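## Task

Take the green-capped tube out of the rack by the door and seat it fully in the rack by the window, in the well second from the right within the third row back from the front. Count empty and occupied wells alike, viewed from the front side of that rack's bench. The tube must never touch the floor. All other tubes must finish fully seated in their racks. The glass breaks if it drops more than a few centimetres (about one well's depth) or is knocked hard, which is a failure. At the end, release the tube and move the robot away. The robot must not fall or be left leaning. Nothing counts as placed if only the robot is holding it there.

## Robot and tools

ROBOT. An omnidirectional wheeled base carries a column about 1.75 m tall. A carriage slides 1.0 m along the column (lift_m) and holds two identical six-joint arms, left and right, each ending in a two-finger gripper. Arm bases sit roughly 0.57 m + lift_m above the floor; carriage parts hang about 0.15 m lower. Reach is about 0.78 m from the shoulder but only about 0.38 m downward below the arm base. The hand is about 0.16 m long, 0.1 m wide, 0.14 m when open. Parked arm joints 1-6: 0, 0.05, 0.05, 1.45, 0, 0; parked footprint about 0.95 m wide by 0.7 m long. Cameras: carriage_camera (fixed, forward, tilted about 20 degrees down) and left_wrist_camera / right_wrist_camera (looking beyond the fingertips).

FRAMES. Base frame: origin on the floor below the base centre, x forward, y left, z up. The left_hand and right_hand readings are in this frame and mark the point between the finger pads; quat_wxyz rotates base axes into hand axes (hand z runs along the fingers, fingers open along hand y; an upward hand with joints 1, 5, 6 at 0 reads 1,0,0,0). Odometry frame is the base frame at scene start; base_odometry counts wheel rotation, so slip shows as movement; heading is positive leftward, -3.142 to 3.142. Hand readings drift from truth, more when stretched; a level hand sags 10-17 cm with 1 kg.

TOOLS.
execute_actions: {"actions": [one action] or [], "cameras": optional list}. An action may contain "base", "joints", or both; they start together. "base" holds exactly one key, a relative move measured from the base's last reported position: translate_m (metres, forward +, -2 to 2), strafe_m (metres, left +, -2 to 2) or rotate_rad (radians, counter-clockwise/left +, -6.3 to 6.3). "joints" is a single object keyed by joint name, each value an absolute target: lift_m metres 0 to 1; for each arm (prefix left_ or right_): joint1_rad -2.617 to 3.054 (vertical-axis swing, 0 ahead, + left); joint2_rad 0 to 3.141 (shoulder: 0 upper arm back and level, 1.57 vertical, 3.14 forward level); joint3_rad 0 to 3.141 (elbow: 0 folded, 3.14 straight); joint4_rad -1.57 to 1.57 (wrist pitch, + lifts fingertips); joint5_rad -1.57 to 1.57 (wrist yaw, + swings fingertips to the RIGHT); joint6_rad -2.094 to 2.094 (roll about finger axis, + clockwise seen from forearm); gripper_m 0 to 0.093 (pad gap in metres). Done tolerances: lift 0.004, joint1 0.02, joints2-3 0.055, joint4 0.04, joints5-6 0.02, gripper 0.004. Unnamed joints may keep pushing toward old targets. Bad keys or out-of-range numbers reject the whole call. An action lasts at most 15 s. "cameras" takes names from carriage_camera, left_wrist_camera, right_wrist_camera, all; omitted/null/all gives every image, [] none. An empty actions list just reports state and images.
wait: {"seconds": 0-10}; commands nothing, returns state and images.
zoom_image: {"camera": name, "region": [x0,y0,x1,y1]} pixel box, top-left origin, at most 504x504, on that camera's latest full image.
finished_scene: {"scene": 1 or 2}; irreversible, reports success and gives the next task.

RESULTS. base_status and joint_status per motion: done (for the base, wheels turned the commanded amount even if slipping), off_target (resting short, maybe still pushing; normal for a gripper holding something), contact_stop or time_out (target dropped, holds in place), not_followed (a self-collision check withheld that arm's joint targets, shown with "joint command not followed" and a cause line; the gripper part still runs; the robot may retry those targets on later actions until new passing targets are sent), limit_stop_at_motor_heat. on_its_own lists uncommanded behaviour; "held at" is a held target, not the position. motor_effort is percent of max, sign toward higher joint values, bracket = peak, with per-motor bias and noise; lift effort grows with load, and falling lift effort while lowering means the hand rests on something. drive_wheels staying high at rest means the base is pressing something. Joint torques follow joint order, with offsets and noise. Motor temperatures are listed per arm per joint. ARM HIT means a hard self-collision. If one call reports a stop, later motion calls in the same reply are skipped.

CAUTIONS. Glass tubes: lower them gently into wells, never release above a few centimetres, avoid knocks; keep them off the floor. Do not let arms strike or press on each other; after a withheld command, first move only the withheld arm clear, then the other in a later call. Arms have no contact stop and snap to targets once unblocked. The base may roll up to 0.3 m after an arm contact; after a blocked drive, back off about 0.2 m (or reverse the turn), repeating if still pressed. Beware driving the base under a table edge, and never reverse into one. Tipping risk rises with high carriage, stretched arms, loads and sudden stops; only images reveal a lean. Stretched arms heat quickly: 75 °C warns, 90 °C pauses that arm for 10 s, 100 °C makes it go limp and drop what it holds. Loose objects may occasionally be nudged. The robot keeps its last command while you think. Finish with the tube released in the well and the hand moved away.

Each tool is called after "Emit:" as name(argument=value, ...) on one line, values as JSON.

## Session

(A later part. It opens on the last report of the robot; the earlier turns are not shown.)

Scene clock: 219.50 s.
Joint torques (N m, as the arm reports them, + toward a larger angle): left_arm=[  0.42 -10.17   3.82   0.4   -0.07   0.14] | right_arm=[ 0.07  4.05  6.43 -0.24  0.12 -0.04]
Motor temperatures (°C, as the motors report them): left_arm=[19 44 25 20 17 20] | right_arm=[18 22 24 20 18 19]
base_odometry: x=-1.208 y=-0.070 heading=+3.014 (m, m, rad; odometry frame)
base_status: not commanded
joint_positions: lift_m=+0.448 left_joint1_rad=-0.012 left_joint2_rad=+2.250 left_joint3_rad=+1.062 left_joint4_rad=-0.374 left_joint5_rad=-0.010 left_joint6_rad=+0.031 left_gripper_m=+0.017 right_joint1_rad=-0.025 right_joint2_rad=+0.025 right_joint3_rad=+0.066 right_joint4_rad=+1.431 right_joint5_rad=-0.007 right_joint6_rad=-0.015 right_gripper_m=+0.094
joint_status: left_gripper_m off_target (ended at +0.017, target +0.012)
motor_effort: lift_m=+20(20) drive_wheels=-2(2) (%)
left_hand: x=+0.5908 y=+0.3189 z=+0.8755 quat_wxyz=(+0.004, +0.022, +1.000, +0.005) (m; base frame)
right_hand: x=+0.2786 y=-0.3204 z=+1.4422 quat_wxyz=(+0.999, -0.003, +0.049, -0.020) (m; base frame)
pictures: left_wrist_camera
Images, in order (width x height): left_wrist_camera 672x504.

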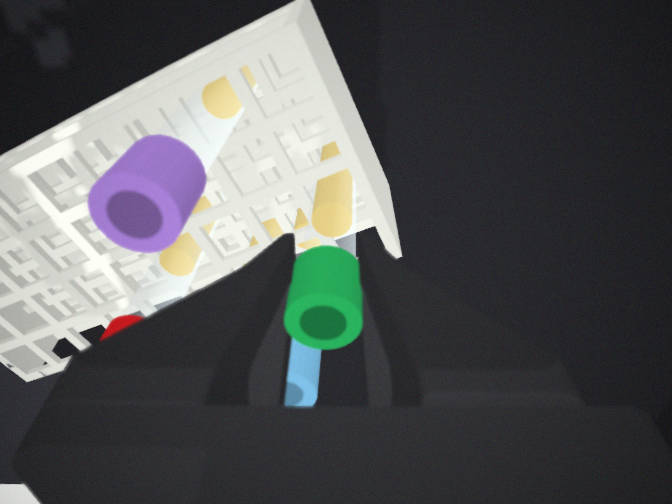

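Emit:
execute_actions(actions=[{"joints": {"lift_m": 0.50}}], cameras=["left_wrist_camera", "carriage_camera"])

Emit:
zoom_image(camera="carriage_camera", region=[150, 340, 270, 460])

Scene clock: 227.17 s.
Joint torques (N m, as the arm reports them, + toward a larger angle): left_arm=[ 0.42 -9.96  3.89  0.39 -0.07  0.14] | right_arm=[ 0.03  3.98  6.5  -0.23  0.11  0.01]
Motor temperatures (°C, as the motors report them): left_arm=[19 44 25 20 17 20] | right_arm=[18 22 24 20 18 19]
base_odometry: x=-1.208 y=-0.070 heading=+3.014 (m, m, rad; odometry frame)
base_status: not commanded
joint_positions: lift_m=+0.500 left_joint1_rad=-0.012 left_joint2_rad=+2.247 left_joint3_rad=+1.062 left_joint4_rad=-0.373 left_joint5_rad=-0.011 left_joint6_rad=+0.031 left_gripper_m=+0.017 right_joint1_rad=-0.025 right_joint2_rad=+0.025 right_joint3_rad=+0.066 right_joint4_rad=+1.430 right_joint5_rad=-0.007 right_joint6_rad=-0.015 right_gripper_m=+0.094
joint_status: all done
motor_effort: lift_m=+20(25) drive_wheels=-2(2) (%)
left_hand: x=+0.5920 y=+0.3190 z=+0.9287 quat_wxyz=(+0.006, +0.022, +1.000, +0.006) (m; base frame)
right_hand: x=+0.2787 y=-0.3204 z=+1.4943 quat_wxyz=(+0.999, -0.003, +0.050, -0.020) (m; base frame)
pictures: carriage_camera, left_wrist_camera
Images, in order (width x height): carriage_camera 672x504, left_wrist_camera 672x504.

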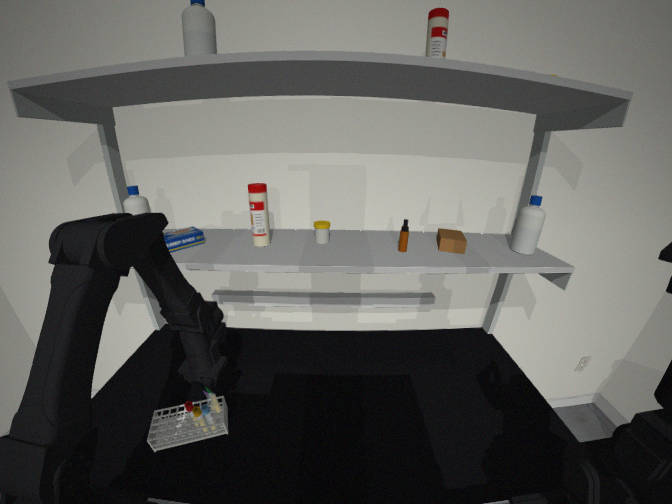

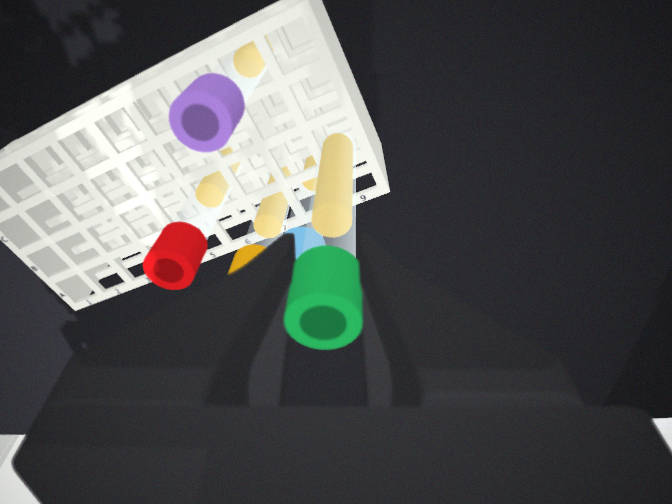

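Region (150, 340, 270, 460) of carriage_camera's 672x504 image, scaled by 4.200, with more detail than that image has.

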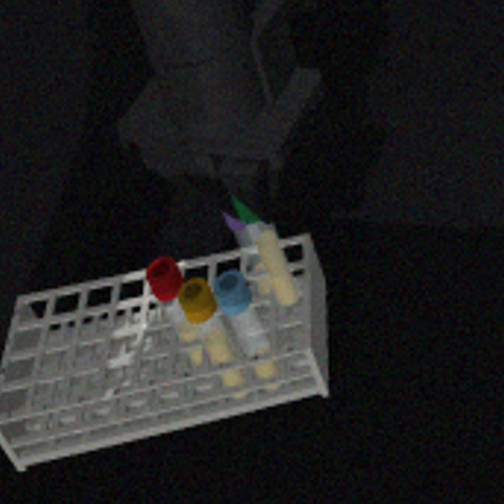

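Emit:
execute_actions(actions=[{"joints": {"lift_m": 0.62}}], cameras=[])

Emit:
execute_actions(actions=[{"base": {"translate_m": -1.3}}], cameras=[])

Emit:
execute_actions(actions=[{"base": {"rotate_rad": 3.14}}], cameras=["left_wrist_camera", "carriage_camera"])

Scene clock: 244.43 s.
Joint torques (N m, as the arm reports them, + toward a larger angle): left_arm=[ 0.41 -9.91  3.94  0.4  -0.06  0.14] | right_arm=[ 0.09  4.01  6.44 -0.22  0.14  0.04]
Motor temperatures (°C, as the motors report them): left_arm=[19 44 24 20 17 20] | right_arm=[18 22 24 20 18 19]
base_odometry: x=-1.208 y=-0.070 heading=+3.014 (m, m, rad; odometry frame)
base_status: not commanded
joint_positions: lift_m=+0.620 left_joint1_rad=-0.012 left_joint2_rad=+2.246 left_joint3_rad=+1.062 left_joint4_rad=-0.373 left_joint5_rad=-0.011 left_joint6_rad=+0.031 left_gripper_m=+0.017 right_joint1_rad=-0.025 right_joint2_rad=+0.025 right_joint3_rad=+0.066 right_joint4_rad=+1.430 right_joint5_rad=-0.007 right_joint6_rad=-0.015 right_gripper_m=+0.094
joint_status: all done
motor_effort: lift_m=+20(25) drive_wheels=+5(2) (%)
left_hand: x=+0.5922 y=+0.3190 z=+1.0488 quat_wxyz=(+0.007, +0.022, +1.000, +0.006) (m; base frame)
right_hand: x=+0.2787 y=-0.3204 z=+1.6143 quat_wxyz=(+0.999, -0.003, +0.050, -0.020) (m; base frame)
pictures: none
No camera images: the call's "cameras" was empty. Leave "cameras" out to get every camera's image.

Scene clock: 249.30 s.
Joint torques (N m, as the arm reports them, + toward a larger angle): left_arm=[ 0.42 -9.92  3.93  0.38 -0.07  0.14] | right_arm=[ 0.13  3.86  6.46 -0.21  0.14  0.  ]
Motor temperatures (°C, as the motors report them): left_arm=[19 44 24 20 17 20] | right_arm=[18 22 24 20 18 19]
base_odometry: x=+0.082 y=-0.236 heading=+3.014 (m, m, rad; odometry frame)
base_status: done
joint_positions: lift_m=+0.620 left_joint1_rad=-0.012 left_joint2_rad=+2.246 left_joint3_rad=+1.062 left_joint4_rad=-0.372 left_joint5_rad=-0.011 left_joint6_rad=+0.031 left_gripper_m=+0.017 right_joint1_rad=-0.025 right_joint2_rad=+0.025 right_joint3_rad=+0.066 right_joint4_rad=+1.430 right_joint5_rad=-0.007 right_joint6_rad=-0.015 right_gripper_m=+0.094
joint_status: not commanded
motor_effort: lift_m=+20(19) drive_wheels=+0(15) (%)
left_hand: x=+0.5924 y=+0.3190 z=+1.0488 quat_wxyz=(+0.007, +0.022, +1.000, +0.006) (m; base frame)
right_hand: x=+0.2788 y=-0.3204 z=+1.6143 quat_wxyz=(+0.999, -0.003, +0.050, -0.020) (m; base frame)
pictures: none
No camera images: the call's "cameras" was empty. Leave "cameras" out to get every camera's image.

Scene clock: 253.57 s.
Joint torques (N m, as the arm reports them, + toward a larger angle): left_arm=[-0.16 -9.96  3.93  0.31 -0.06  0.14] | right_arm=[-0.15  3.69  6.57 -0.13  0.17 -0.01]
Motor temperatures (°C, as the motors report them): left_arm=[19 44 24 20 17 20] | right_arm=[18 22 24 20 18 19]
base_odometry: x=+0.082 y=-0.236 heading=-0.130 (m, m, rad; odometry frame)
base_status: done
joint_positions: lift_m=+0.620 left_joint1_rad=-0.003 left_joint2_rad=+2.246 left_joint3_rad=+1.062 left_joint4_rad=-0.361 left_joint5_rad=-0.012 left_joint6_rad=+0.031 left_gripper_m=+0.017 right_joint1_rad=-0.025 right_joint2_rad=+0.025 right_joint3_rad=+0.066 right_joint4_rad=+1.429 right_joint5_rad=-0.007 right_joint6_rad=-0.015 right_gripper_m=+0.094
joint_status: not commanded
motor_effort: lift_m=+20(20) drive_wheels=+6(17) (%)
left_hand: x=+0.5951 y=+0.3220 z=+1.0489 quat_wxyz=(+0.013, +0.017, +1.000, +0.006) (m; base frame)
right_hand: x=+0.2791 y=-0.3205 z=+1.6142 quat_wxyz=(+0.999, -0.003, +0.051, -0.020) (m; base frame)
pictures: carriage_camera, left_wrist_camera
Images, in order (width x height): carriage_camera 672x504, left_wrist_camera 672x504.

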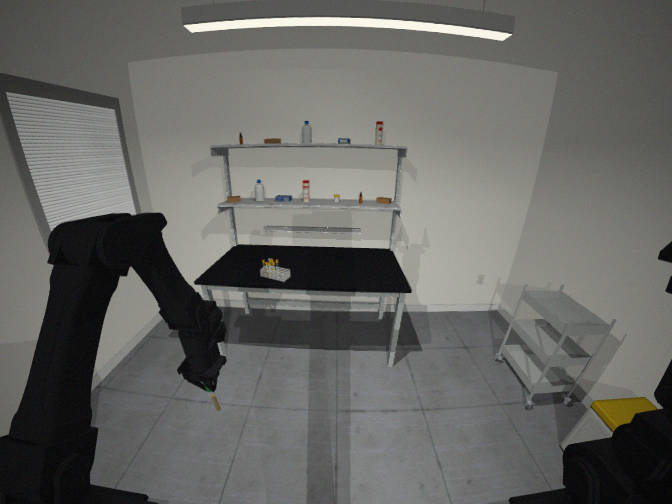

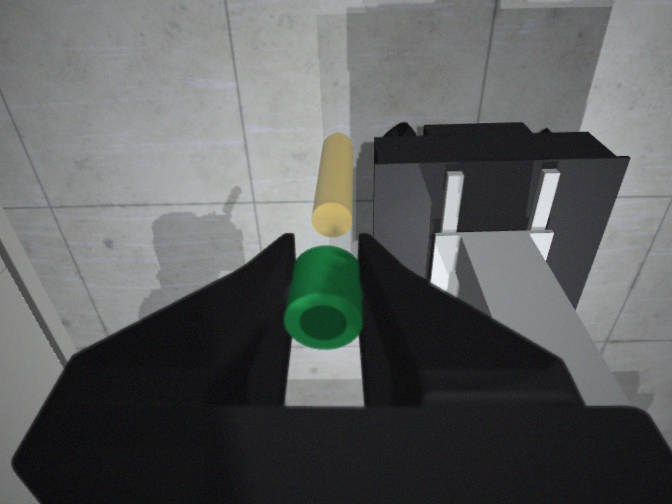

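Emit:
execute_actions(actions=[{"base": {"translate_m": 1.05}}], cameras=["left_wrist_camera", "carriage_camera"])

Scene clock: 261.87 s.
Joint torques (N m, as the arm reports them, + toward a larger angle): left_arm=[-0.18 -9.99  3.93  0.32 -0.06  0.14] | right_arm=[ 0.28  3.85  6.51 -0.21  0.16  0.01]
Motor temperatures (°C, as the motors report them): left_arm=[19 44 24 20 17 20] | right_arm=[18 22 24 20 18 19]
base_odometry: x=+1.123 y=-0.370 heading=-0.129 (m, m, rad; odometry frame)
base_status: done
joint_positions: lift_m=+0.620 left_joint1_rad=-0.004 left_joint2_rad=+2.246 left_joint3_rad=+1.062 left_joint4_rad=-0.363 left_joint5_rad=-0.012 left_joint6_rad=+0.031 left_gripper_m=+0.017 right_joint1_rad=-0.025 right_joint2_rad=+0.025 right_joint3_rad=+0.066 right_joint4_rad=+1.430 right_joint5_rad=-0.007 right_joint6_rad=-0.015 right_gripper_m=+0.094
joint_status: not commanded
motor_effort: lift_m=+20(20) drive_wheels=-3(21) (%)
left_hand: x=+0.5947 y=+0.3219 z=+1.0489 quat_wxyz=(+0.012, +0.018, +1.000, +0.006) (m; base frame)
right_hand: x=+0.2788 y=-0.3205 z=+1.6143 quat_wxyz=(+0.999, -0.003, +0.050, -0.020) (m; base frame)
pictures: carriage_camera, left_wrist_camera
Images, in order (width x height): carriage_camera 672x504, left_wrist_camera 672x504.

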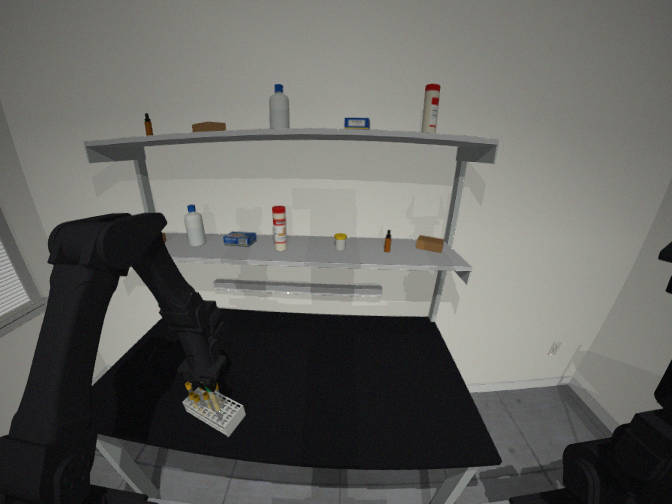

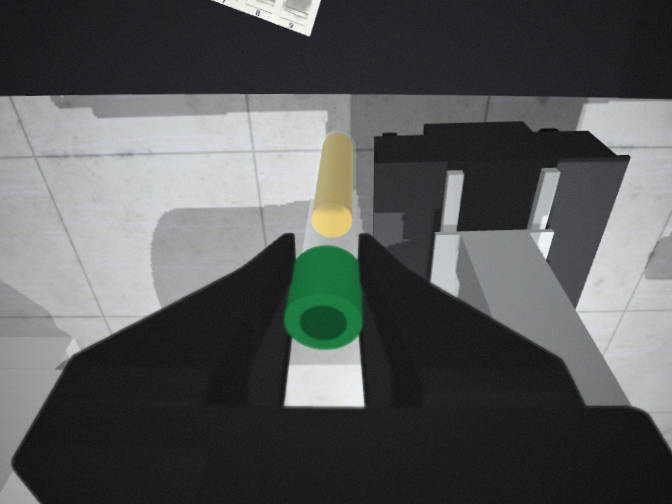

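Emit:
execute_actions(actions=[{"base": {"translate_m": 0.1}}], cameras=["left_wrist_camera", "carriage_camera"])

Scene clock: 267.43 s.
Joint torques (N m, as the arm reports them, + toward a larger angle): left_arm=[-0.05 -9.95  3.93  0.33 -0.06  0.14] | right_arm=[ 0.07  3.88  6.58 -0.18  0.17 -0.07]
Motor temperatures (°C, as the motors report them): left_arm=[19 44 24 20 17 20] | right_arm=[18 22 24 20 18 19]
base_odometry: x=+1.222 y=-0.383 heading=-0.128 (m, m, rad; odometry frame)
base_status: done
joint_positions: lift_m=+0.620 left_joint1_rad=-0.005 left_joint2_rad=+2.246 left_joint3_rad=+1.062 left_joint4_rad=-0.365 left_joint5_rad=-0.012 left_joint6_rad=+0.031 left_gripper_m=+0.017 right_joint1_rad=-0.025 right_joint2_rad=+0.025 right_joint3_rad=+0.066 right_joint4_rad=+1.430 right_joint5_rad=-0.007 right_joint6_rad=-0.015 right_gripper_m=+0.094
joint_status: not commanded
motor_effort: lift_m=+19(20) drive_wheels=-5(12) (%)
left_hand: x=+0.5940 y=+0.3213 z=+1.0489 quat_wxyz=(+0.010, +0.018, +1.000, +0.006) (m; base frame)
right_hand: x=+0.2788 y=-0.3205 z=+1.6143 quat_wxyz=(+0.999, -0.003, +0.050, -0.020) (m; base frame)
pictures: carriage_camera, left_wrist_camera
Images, in order (width x height): carriage_camera 672x504, left_wrist_camera 672x504.

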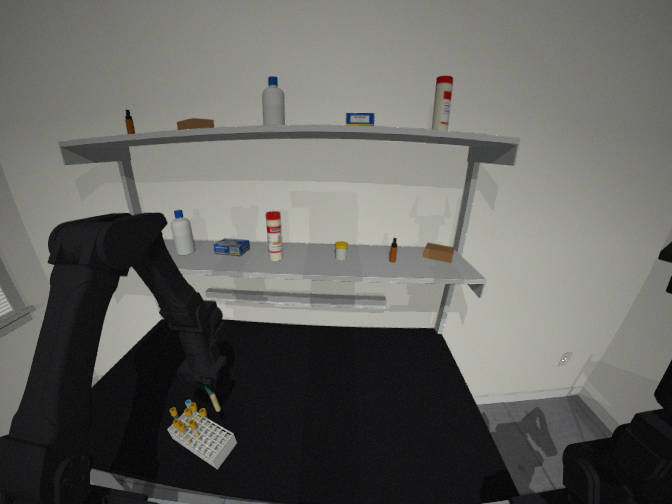

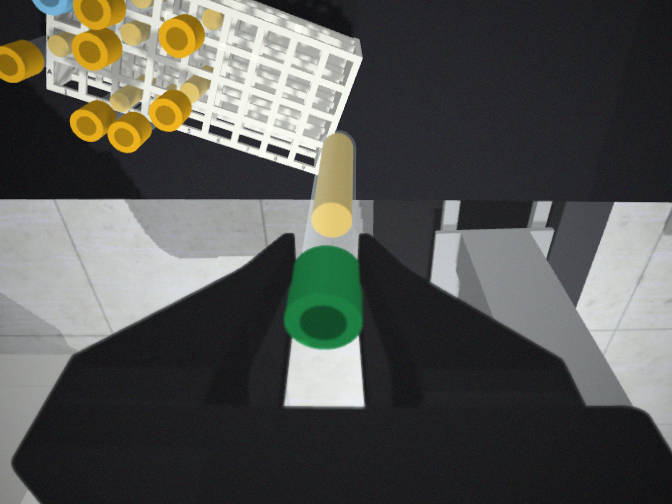

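Emit:
zoom_image(camera="left_wrist_camera", region=[130, 0, 410, 200])

Region (130, 0, 410, 200) of left_wrist_camera's 672x504 image, scaled by 1.800, with more detail than that image has; it fills the top 360 rows of this view, and the rest is white.

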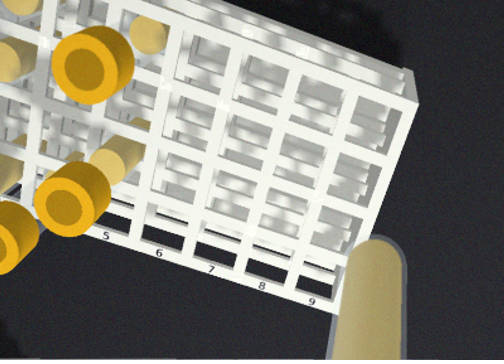

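Emit:
execute_actions(actions=[{"base": {"strafe_m": 0.036}, "joints": {"lift_m": 0.55}}], cameras=["left_wrist_camera"])

Emit:
zoom_image(camera="left_wrist_camera", region=[200, 0, 480, 240])

Scene clock: 285.20 s.
Joint torques (N m, as the arm reports them, + toward a larger angle): left_arm=[  0.01 -10.03   3.88   0.35  -0.05   0.14] | right_arm=[-0.01  3.79  6.48 -0.13  0.12 -0.01]
Motor temperatures (°C, as the motors report them): left_arm=[19 45 24 20 17 20] | right_arm=[18 23 25 20 18 19]
base_odometry: x=+1.227 y=-0.347 heading=-0.128 (m, m, rad; odometry frame)
base_status: done
joint_positions: lift_m=+0.550 left_joint1_rad=-0.007 left_joint2_rad=+2.248 left_joint3_rad=+1.062 left_joint4_rad=-0.368 left_joint5_rad=-0.012 left_joint6_rad=+0.031 left_gripper_m=+0.017 right_joint1_rad=-0.025 right_joint2_rad=+0.025 right_joint3_rad=+0.066 right_joint4_rad=+1.429 right_joint5_rad=-0.007 right_joint6_rad=-0.015 right_gripper_m=+0.094
joint_status: all done
motor_effort: lift_m=+21(21) drive_wheels=+3(12) (%)
left_hand: x=+0.5930 y=+0.3210 z=+0.9782 quat_wxyz=(+0.008, +0.019, +1.000, +0.006) (m; base frame)
right_hand: x=+0.2789 y=-0.3205 z=+1.5441 quat_wxyz=(+0.999, -0.003, +0.050, -0.020) (m; base frame)
pictures: left_wrist_camera
Images, in order (width x height): left_wrist_camera 672x504.

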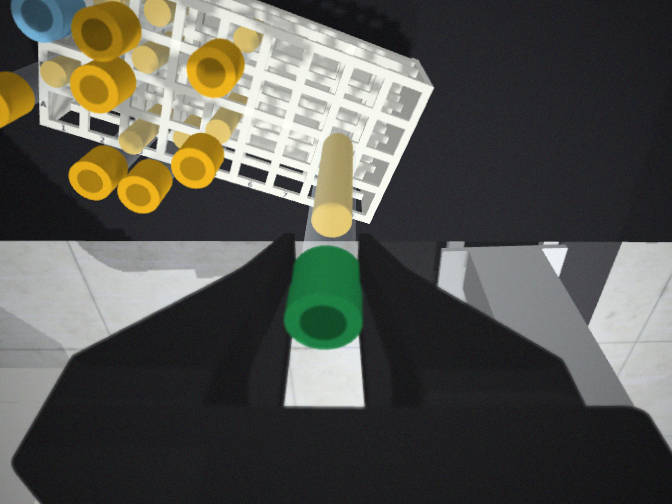

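Region (200, 0, 480, 240) of left_wrist_camera's 672x504 image, scaled by 1.800, with more detail than that image has; it fills the top 432 rows of this view, and the rest is white.

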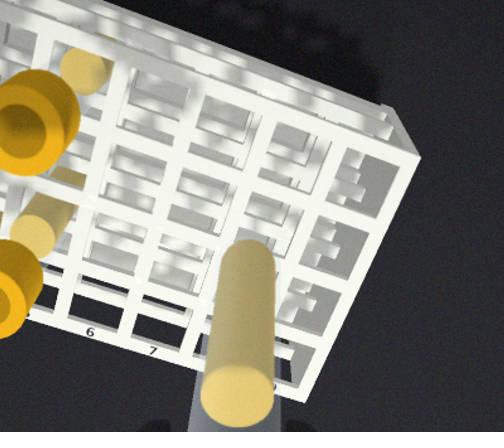

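Emit:
execute_actions(actions=[{"base": {"translate_m": -0.012}, "joints": {"lift_m": 0.52}}], cameras=[])

Emit:
execute_actions(actions=[{"base": {"strafe_m": -0.004}}], cameras=["left_wrist_camera", "carriage_camera"])

Emit:
zoom_image(camera="left_wrist_camera", region=[200, 0, 480, 240])

Emit:
zoom_image(camera="carriage_camera", region=[150, 350, 270, 470])

Scene clock: 303.80 s.
Joint torques (N m, as the arm reports them, + toward a larger angle): left_arm=[  0.   -10.1    3.88   0.36  -0.06   0.14] | right_arm=[-0.03  4.06  6.44 -0.15  0.07 -0.02]
Motor temperatures (°C, as the motors report them): left_arm=[19 46 24 20 17 20] | right_arm=[18 23 25 20 18 19]
base_odometry: x=+1.215 y=-0.346 heading=-0.128 (m, m, rad; odometry frame)
base_status: done
joint_positions: lift_m=+0.520 left_joint1_rad=-0.007 left_joint2_rad=+2.249 left_joint3_rad=+1.062 left_joint4_rad=-0.370 left_joint5_rad=-0.012 left_joint6_rad=+0.031 left_gripper_m=+0.017 right_joint1_rad=-0.025 right_joint2_rad=+0.025 right_joint3_rad=+0.066 right_joint4_rad=+1.429 right_joint5_rad=-0.007 right_joint6_rad=-0.015 right_gripper_m=+0.094
joint_status: all done
motor_effort: lift_m=+20(21) drive_wheels=+2(5) (%)
left_hand: x=+0.5922 y=+0.3210 z=+0.9479 quat_wxyz=(+0.007, +0.019, +1.000, +0.006) (m; base frame)
right_hand: x=+0.2789 y=-0.3205 z=+1.5142 quat_wxyz=(+0.999, -0.003, +0.050, -0.020) (m; base frame)
pictures: none
No camera images: the call's "cameras" was empty. Leave "cameras" out to get every camera's image.

Scene clock: 304.53 s.
Joint torques (N m, as the arm reports them, + toward a larger angle): left_arm=[  0.3  -10.14   3.89   0.37  -0.06   0.14] | right_arm=[ 0.05  3.71  6.4  -0.15  0.15  0.  ]
Motor temperatures (°C, as the motors report them): left_arm=[19 46 24 20 17 20] | right_arm=[18 23 25 20 18 19]
base_odometry: x=+1.215 y=-0.350 heading=-0.128 (m, m, rad; odometry frame)
base_status: done
joint_positions: lift_m=+0.520 left_joint1_rad=-0.010 left_joint2_rad=+2.249 left_joint3_rad=+1.062 left_joint4_rad=-0.370 left_joint5_rad=-0.012 left_joint6_rad=+0.031 left_gripper_m=+0.017 right_joint1_rad=-0.025 right_joint2_rad=+0.025 right_joint3_rad=+0.066 right_joint4_rad=+1.429 right_joint5_rad=-0.007 right_joint6_rad=-0.015 right_gripper_m=+0.094
joint_status: not commanded
motor_effort: lift_m=+20(20) drive_wheels=+3(4) (%)
left_hand: x=+0.5921 y=+0.3197 z=+0.9479 quat_wxyz=(+0.007, +0.021, +1.000, +0.006) (m; base frame)
right_hand: x=+0.2789 y=-0.3205 z=+1.5142 quat_wxyz=(+0.999, -0.003, +0.050, -0.020) (m; base frame)
pictures: carriage_camera, left_wrist_camera
Images, in order (width x height): carriage_camera 672x504, left_wrist_camera 672x504.

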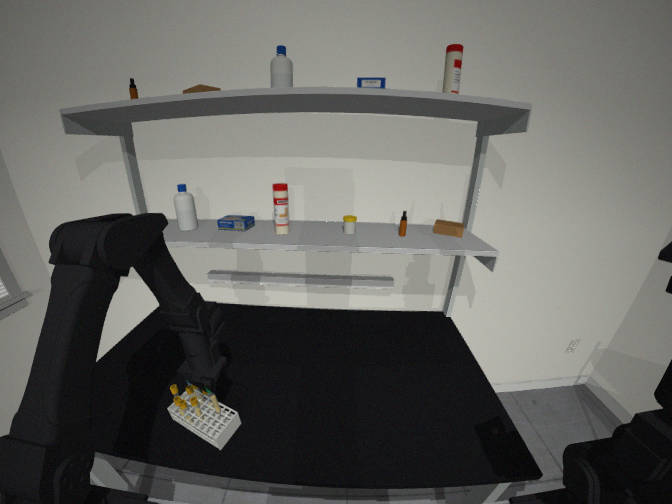

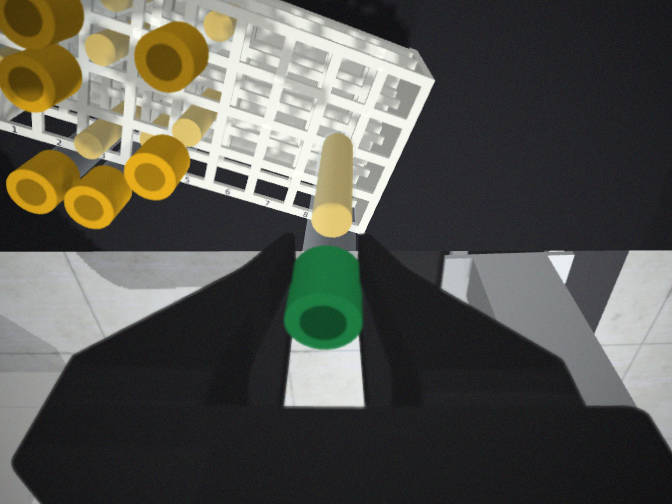

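Region (200, 0, 480, 240) of left_wrist_camera's 672x504 image, scaled by 1.800, with more detail than that image has; it fills the top 432 rows of this view, and the rest is white.

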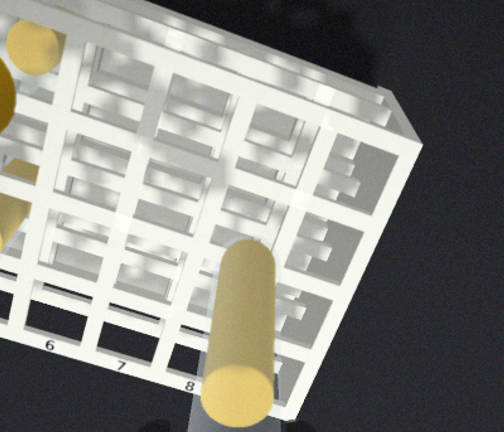

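Region (150, 350, 270, 470) of carriage_camera's 672x504 image, scaled by 4.200, with more detail than that image has.

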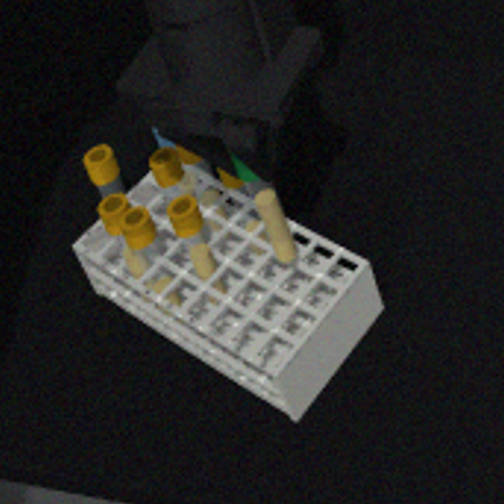

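Emit:
execute_actions(actions=[{"joints": {"lift_m": 0.506}}], cameras=["left_wrist_camera", "carriage_camera"])

Emit:
zoom_image(camera="left_wrist_camera", region=[260, 60, 420, 220])

Emit:
zoom_image(camera="carriage_camera", region=[180, 380, 250, 450])

Scene clock: 317.03 s.
Joint torques (N m, as the arm reports them, + toward a larger angle): left_arm=[  0.31 -10.19   3.91   0.37  -0.06   0.14] | right_arm=[ 0.17  3.85  6.78 -0.21  0.1   0.  ]
Motor temperatures (°C, as the motors report them): left_arm=[19 46 24 20 17 20] | right_arm=[18 23 25 20 18 19]
base_odometry: x=+1.215 y=-0.350 heading=-0.128 (m, m, rad; odometry frame)
base_status: not commanded
joint_positions: lift_m=+0.506 left_joint1_rad=-0.010 left_joint2_rad=+2.250 left_joint3_rad=+1.062 left_joint4_rad=-0.371 left_joint5_rad=-0.012 left_joint6_rad=+0.031 left_gripper_m=+0.017 right_joint1_rad=-0.025 right_joint2_rad=+0.025 right_joint3_rad=+0.066 right_joint4_rad=+1.429 right_joint5_rad=-0.007 right_joint6_rad=-0.015 right_gripper_m=+0.094
joint_status: all done
motor_effort: lift_m=+20(22) drive_wheels=+4(2) (%)
left_hand: x=+0.5917 y=+0.3197 z=+0.9335 quat_wxyz=(+0.006, +0.021, +1.000, +0.006) (m; base frame)
right_hand: x=+0.2789 y=-0.3205 z=+1.5002 quat_wxyz=(+0.999, -0.003, +0.050, -0.020) (m; base frame)
pictures: carriage_camera, left_wrist_camera
Images, in order (width x height): carriage_camera 672x504, left_wrist_camera 672x504.

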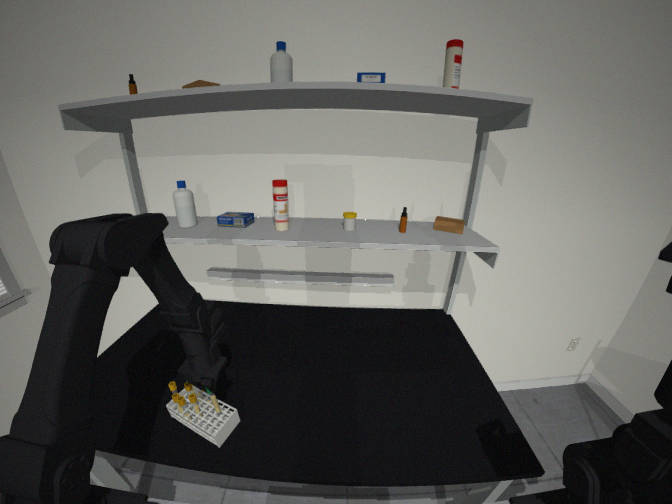

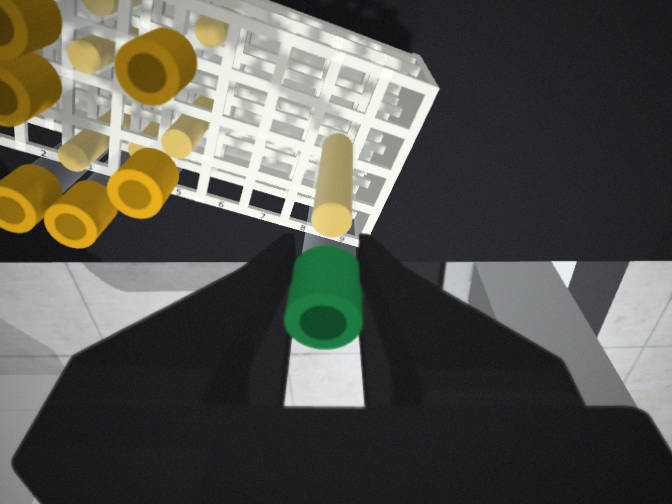

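Region (260, 60, 420, 220) of left_wrist_camera's 672x504 image, scaled by 3.150, with more detail than that image has.

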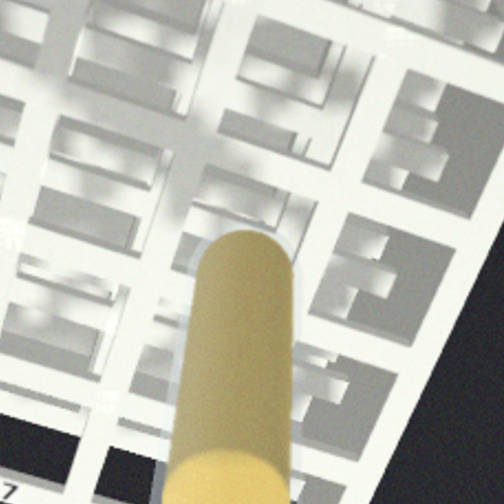

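Region (180, 380, 250, 450) of carriage_camera's 672x504 image, scaled by 7.200, with more detail than that image has.

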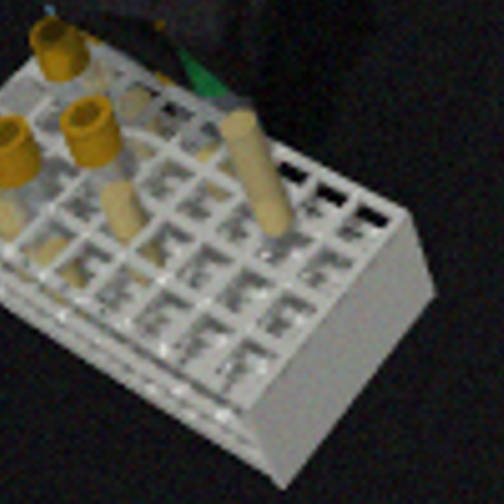

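Emit:
execute_actions(actions=[{"joints": {"lift_m": 0.496}}], cameras=["left_wrist_camera", "carriage_camera"])

Emit:
zoom_image(camera="left_wrist_camera", region=[260, 60, 420, 220])

Emit:
zoom_image(camera="carriage_camera", region=[180, 380, 250, 450])

Scene clock: 325.93 s.
Joint torques (N m, as the arm reports them, + toward a larger angle): left_arm=[  0.3  -10.24   3.9    0.38  -0.06   0.14] | right_arm=[-0.23  4.07  6.62 -0.21  0.11 -0.02]
Motor temperatures (°C, as the motors report them): left_arm=[19 47 24 20 17 20] | right_arm=[18 23 25 20 18 19]
base_odometry: x=+1.215 y=-0.350 heading=-0.128 (m, m, rad; odometry frame)
base_status: not commanded
joint_positions: lift_m=+0.496 left_joint1_rad=-0.010 left_joint2_rad=+2.250 left_joint3_rad=+1.062 left_joint4_rad=-0.372 left_joint5_rad=-0.012 left_joint6_rad=+0.031 left_gripper_m=+0.017 right_joint1_rad=-0.025 right_joint2_rad=+0.025 right_joint3_rad=+0.066 right_joint4_rad=+1.430 right_joint5_rad=-0.007 right_joint6_rad=-0.015 right_gripper_m=+0.094
joint_status: all done
motor_effort: lift_m=+21(22) drive_wheels=+2(3) (%)
left_hand: x=+0.5913 y=+0.3197 z=+0.9234 quat_wxyz=(+0.005, +0.021, +1.000, +0.006) (m; base frame)
right_hand: x=+0.2788 y=-0.3205 z=+1.4902 quat_wxyz=(+0.999, -0.003, +0.050, -0.020) (m; base frame)
pictures: carriage_camera, left_wrist_camera
Images, in order (width x height): carriage_camera 672x504, left_wrist_camera 672x504.

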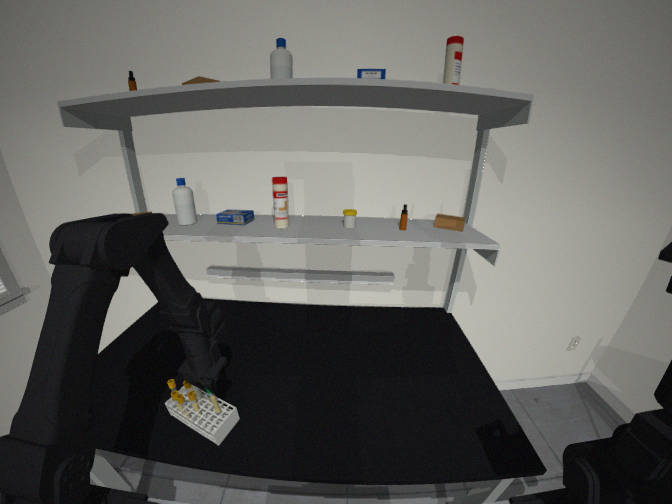

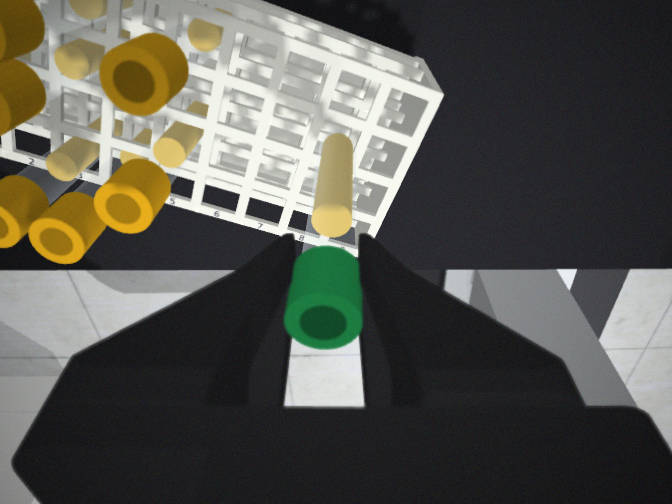

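Region (260, 60, 420, 220) of left_wrist_camera's 672x504 image, scaled by 3.150, with more detail than that image has.

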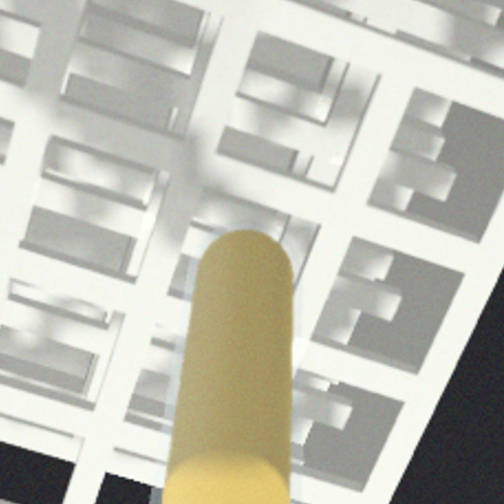

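Region (180, 380, 250, 450) of carriage_camera's 672x504 image, scaled by 7.200, with more detail than that image has.

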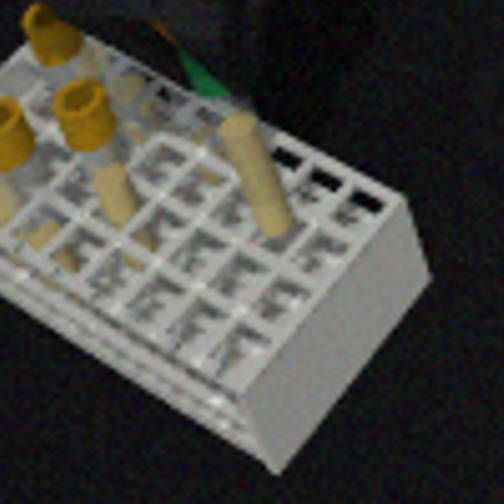

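Alignment looks good; lowering another centimetre.

Emit:
execute_actions(actions=[{"joints": {"lift_m": 0.484}}], cameras=["left_wrist_camera", "carriage_camera"])

Emit:
zoom_image(camera="left_wrist_camera", region=[260, 60, 420, 220])

Emit:
zoom_image(camera="carriage_camera", region=[180, 380, 250, 450])

Scene clock: 334.43 s.
Joint torques (N m, as the arm reports them, + toward a larger angle): left_arm=[  0.3  -10.19   3.88   0.37  -0.05   0.14] | right_arm=[ 0.13  3.85  6.6  -0.21  0.13  0.02]
Motor temperatures (°C, as the motors report them): left_arm=[19 47 24 20 17 20] | right_arm=[18 23 25 20 18 19]
base_odometry: x=+1.215 y=-0.350 heading=-0.128 (m, m, rad; odometry frame)
base_status: not commanded
joint_positions: lift_m=+0.484 left_joint1_rad=-0.010 left_joint2_rad=+2.250 left_joint3_rad=+1.062 left_joint4_rad=-0.373 left_joint5_rad=-0.012 left_joint6_rad=+0.031 left_gripper_m=+0.017 right_joint1_rad=-0.025 right_joint2_rad=+0.025 right_joint3_rad=+0.066 right_joint4_rad=+1.430 right_joint5_rad=-0.007 right_joint6_rad=-0.015 right_gripper_m=+0.094
joint_status: all done
motor_effort: lift_m=+21(21) drive_wheels=+2(3) (%)
left_hand: x=+0.5912 y=+0.3197 z=+0.9114 quat_wxyz=(+0.005, +0.021, +1.000, +0.006) (m; base frame)
right_hand: x=+0.2788 y=-0.3205 z=+1.4782 quat_wxyz=(+0.999, -0.003, +0.050, -0.020) (m; base frame)
pictures: carriage_camera, left_wrist_camera
Images, in order (width x height): carriage_camera 672x504, left_wrist_camera 672x504.

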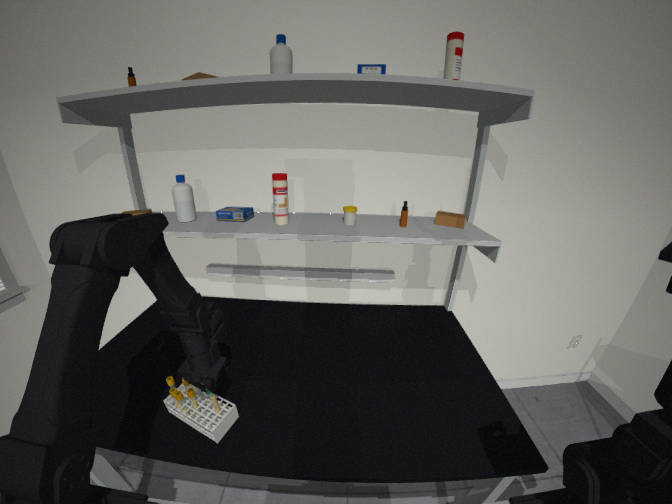

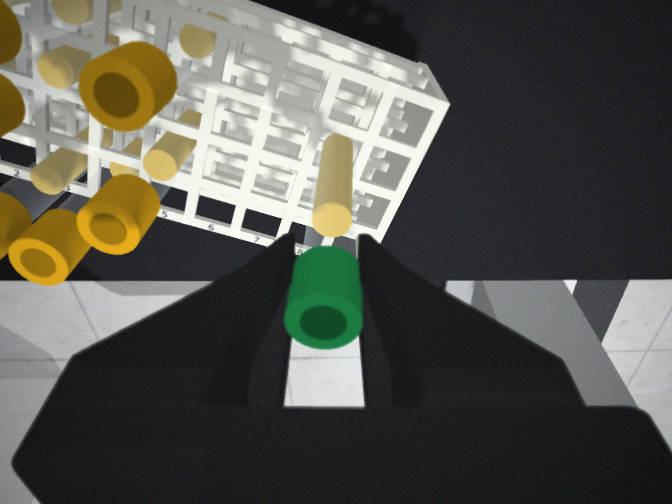

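Region (260, 60, 420, 220) of left_wrist_camera's 672x504 image, scaled by 3.150, with more detail than that image has.

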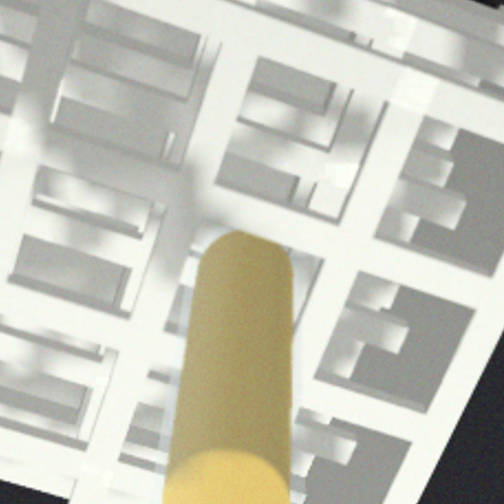

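Region (180, 380, 250, 450) of carriage_camera's 672x504 image, scaled by 7.200, with more detail than that image has.

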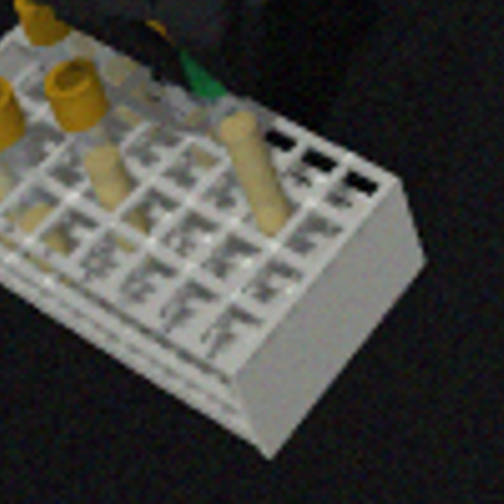

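Emit:
execute_actions(actions=[{"joints": {"lift_m": 0.455}}], cameras=["left_wrist_camera", "carriage_camera"])

Emit:
zoom_image(camera="carriage_camera", region=[160, 360, 250, 450])

Scene clock: 339.20 s.
Joint torques (N m, as the arm reports them, + toward a larger angle): left_arm=[  0.33 -10.21   3.92   0.39  -0.07   0.14] | right_arm=[ 0.02  3.83  6.82 -0.18  0.08 -0.03]
Motor temperatures (°C, as the motors report them): left_arm=[19 48 24 20 17 20] | right_arm=[18 23 25 20 18 19]
base_odometry: x=+1.215 y=-0.350 heading=-0.128 (m, m, rad; odometry frame)
base_status: not commanded
joint_positions: lift_m=+0.455 left_joint1_rad=-0.010 left_joint2_rad=+2.250 left_joint3_rad=+1.062 left_joint4_rad=-0.373 left_joint5_rad=-0.012 left_joint6_rad=+0.031 left_gripper_m=+0.017 right_joint1_rad=-0.025 right_joint2_rad=+0.025 right_joint3_rad=+0.066 right_joint4_rad=+1.430 right_joint5_rad=-0.007 right_joint6_rad=-0.015 right_gripper_m=+0.094
joint_status: all done
motor_effort: lift_m=+20(21) drive_wheels=+3(3) (%)
left_hand: x=+0.5910 y=+0.3197 z=+0.8824 quat_wxyz=(+0.004, +0.021, +1.000, +0.006) (m; base frame)
right_hand: x=+0.2788 y=-0.3205 z=+1.4492 quat_wxyz=(+0.999, -0.003, +0.050, -0.020) (m; base frame)
pictures: carriage_camera, left_wrist_camera
Images, in order (width x height): carriage_camera 672x504, left_wrist_camera 672x504.

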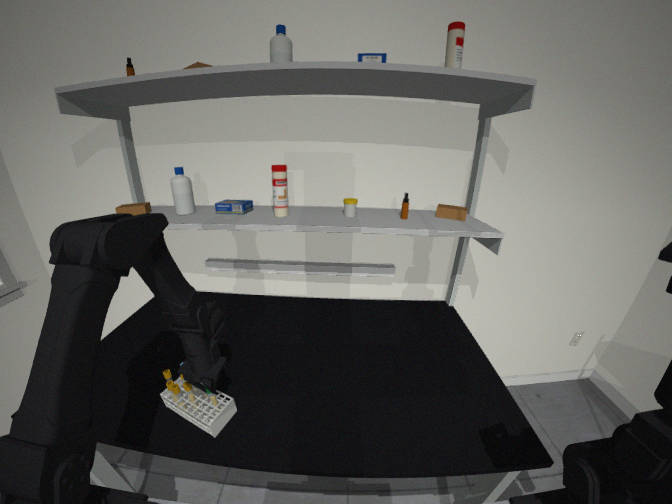

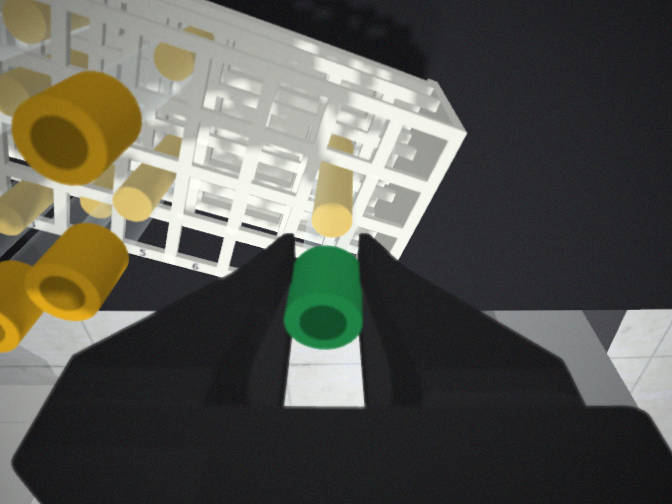

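Region (160, 360, 250, 450) of carriage_camera's 672x504 image, scaled by 5.600, with more detail than that image has.

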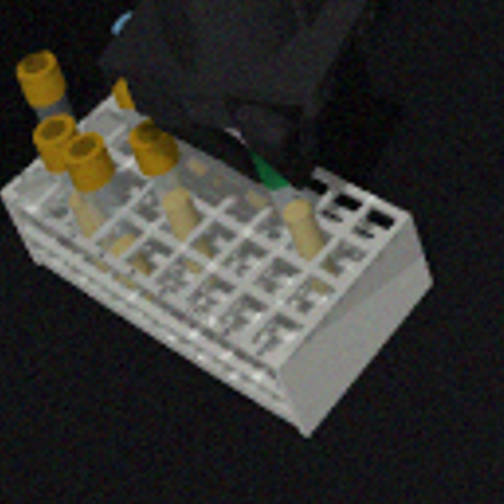

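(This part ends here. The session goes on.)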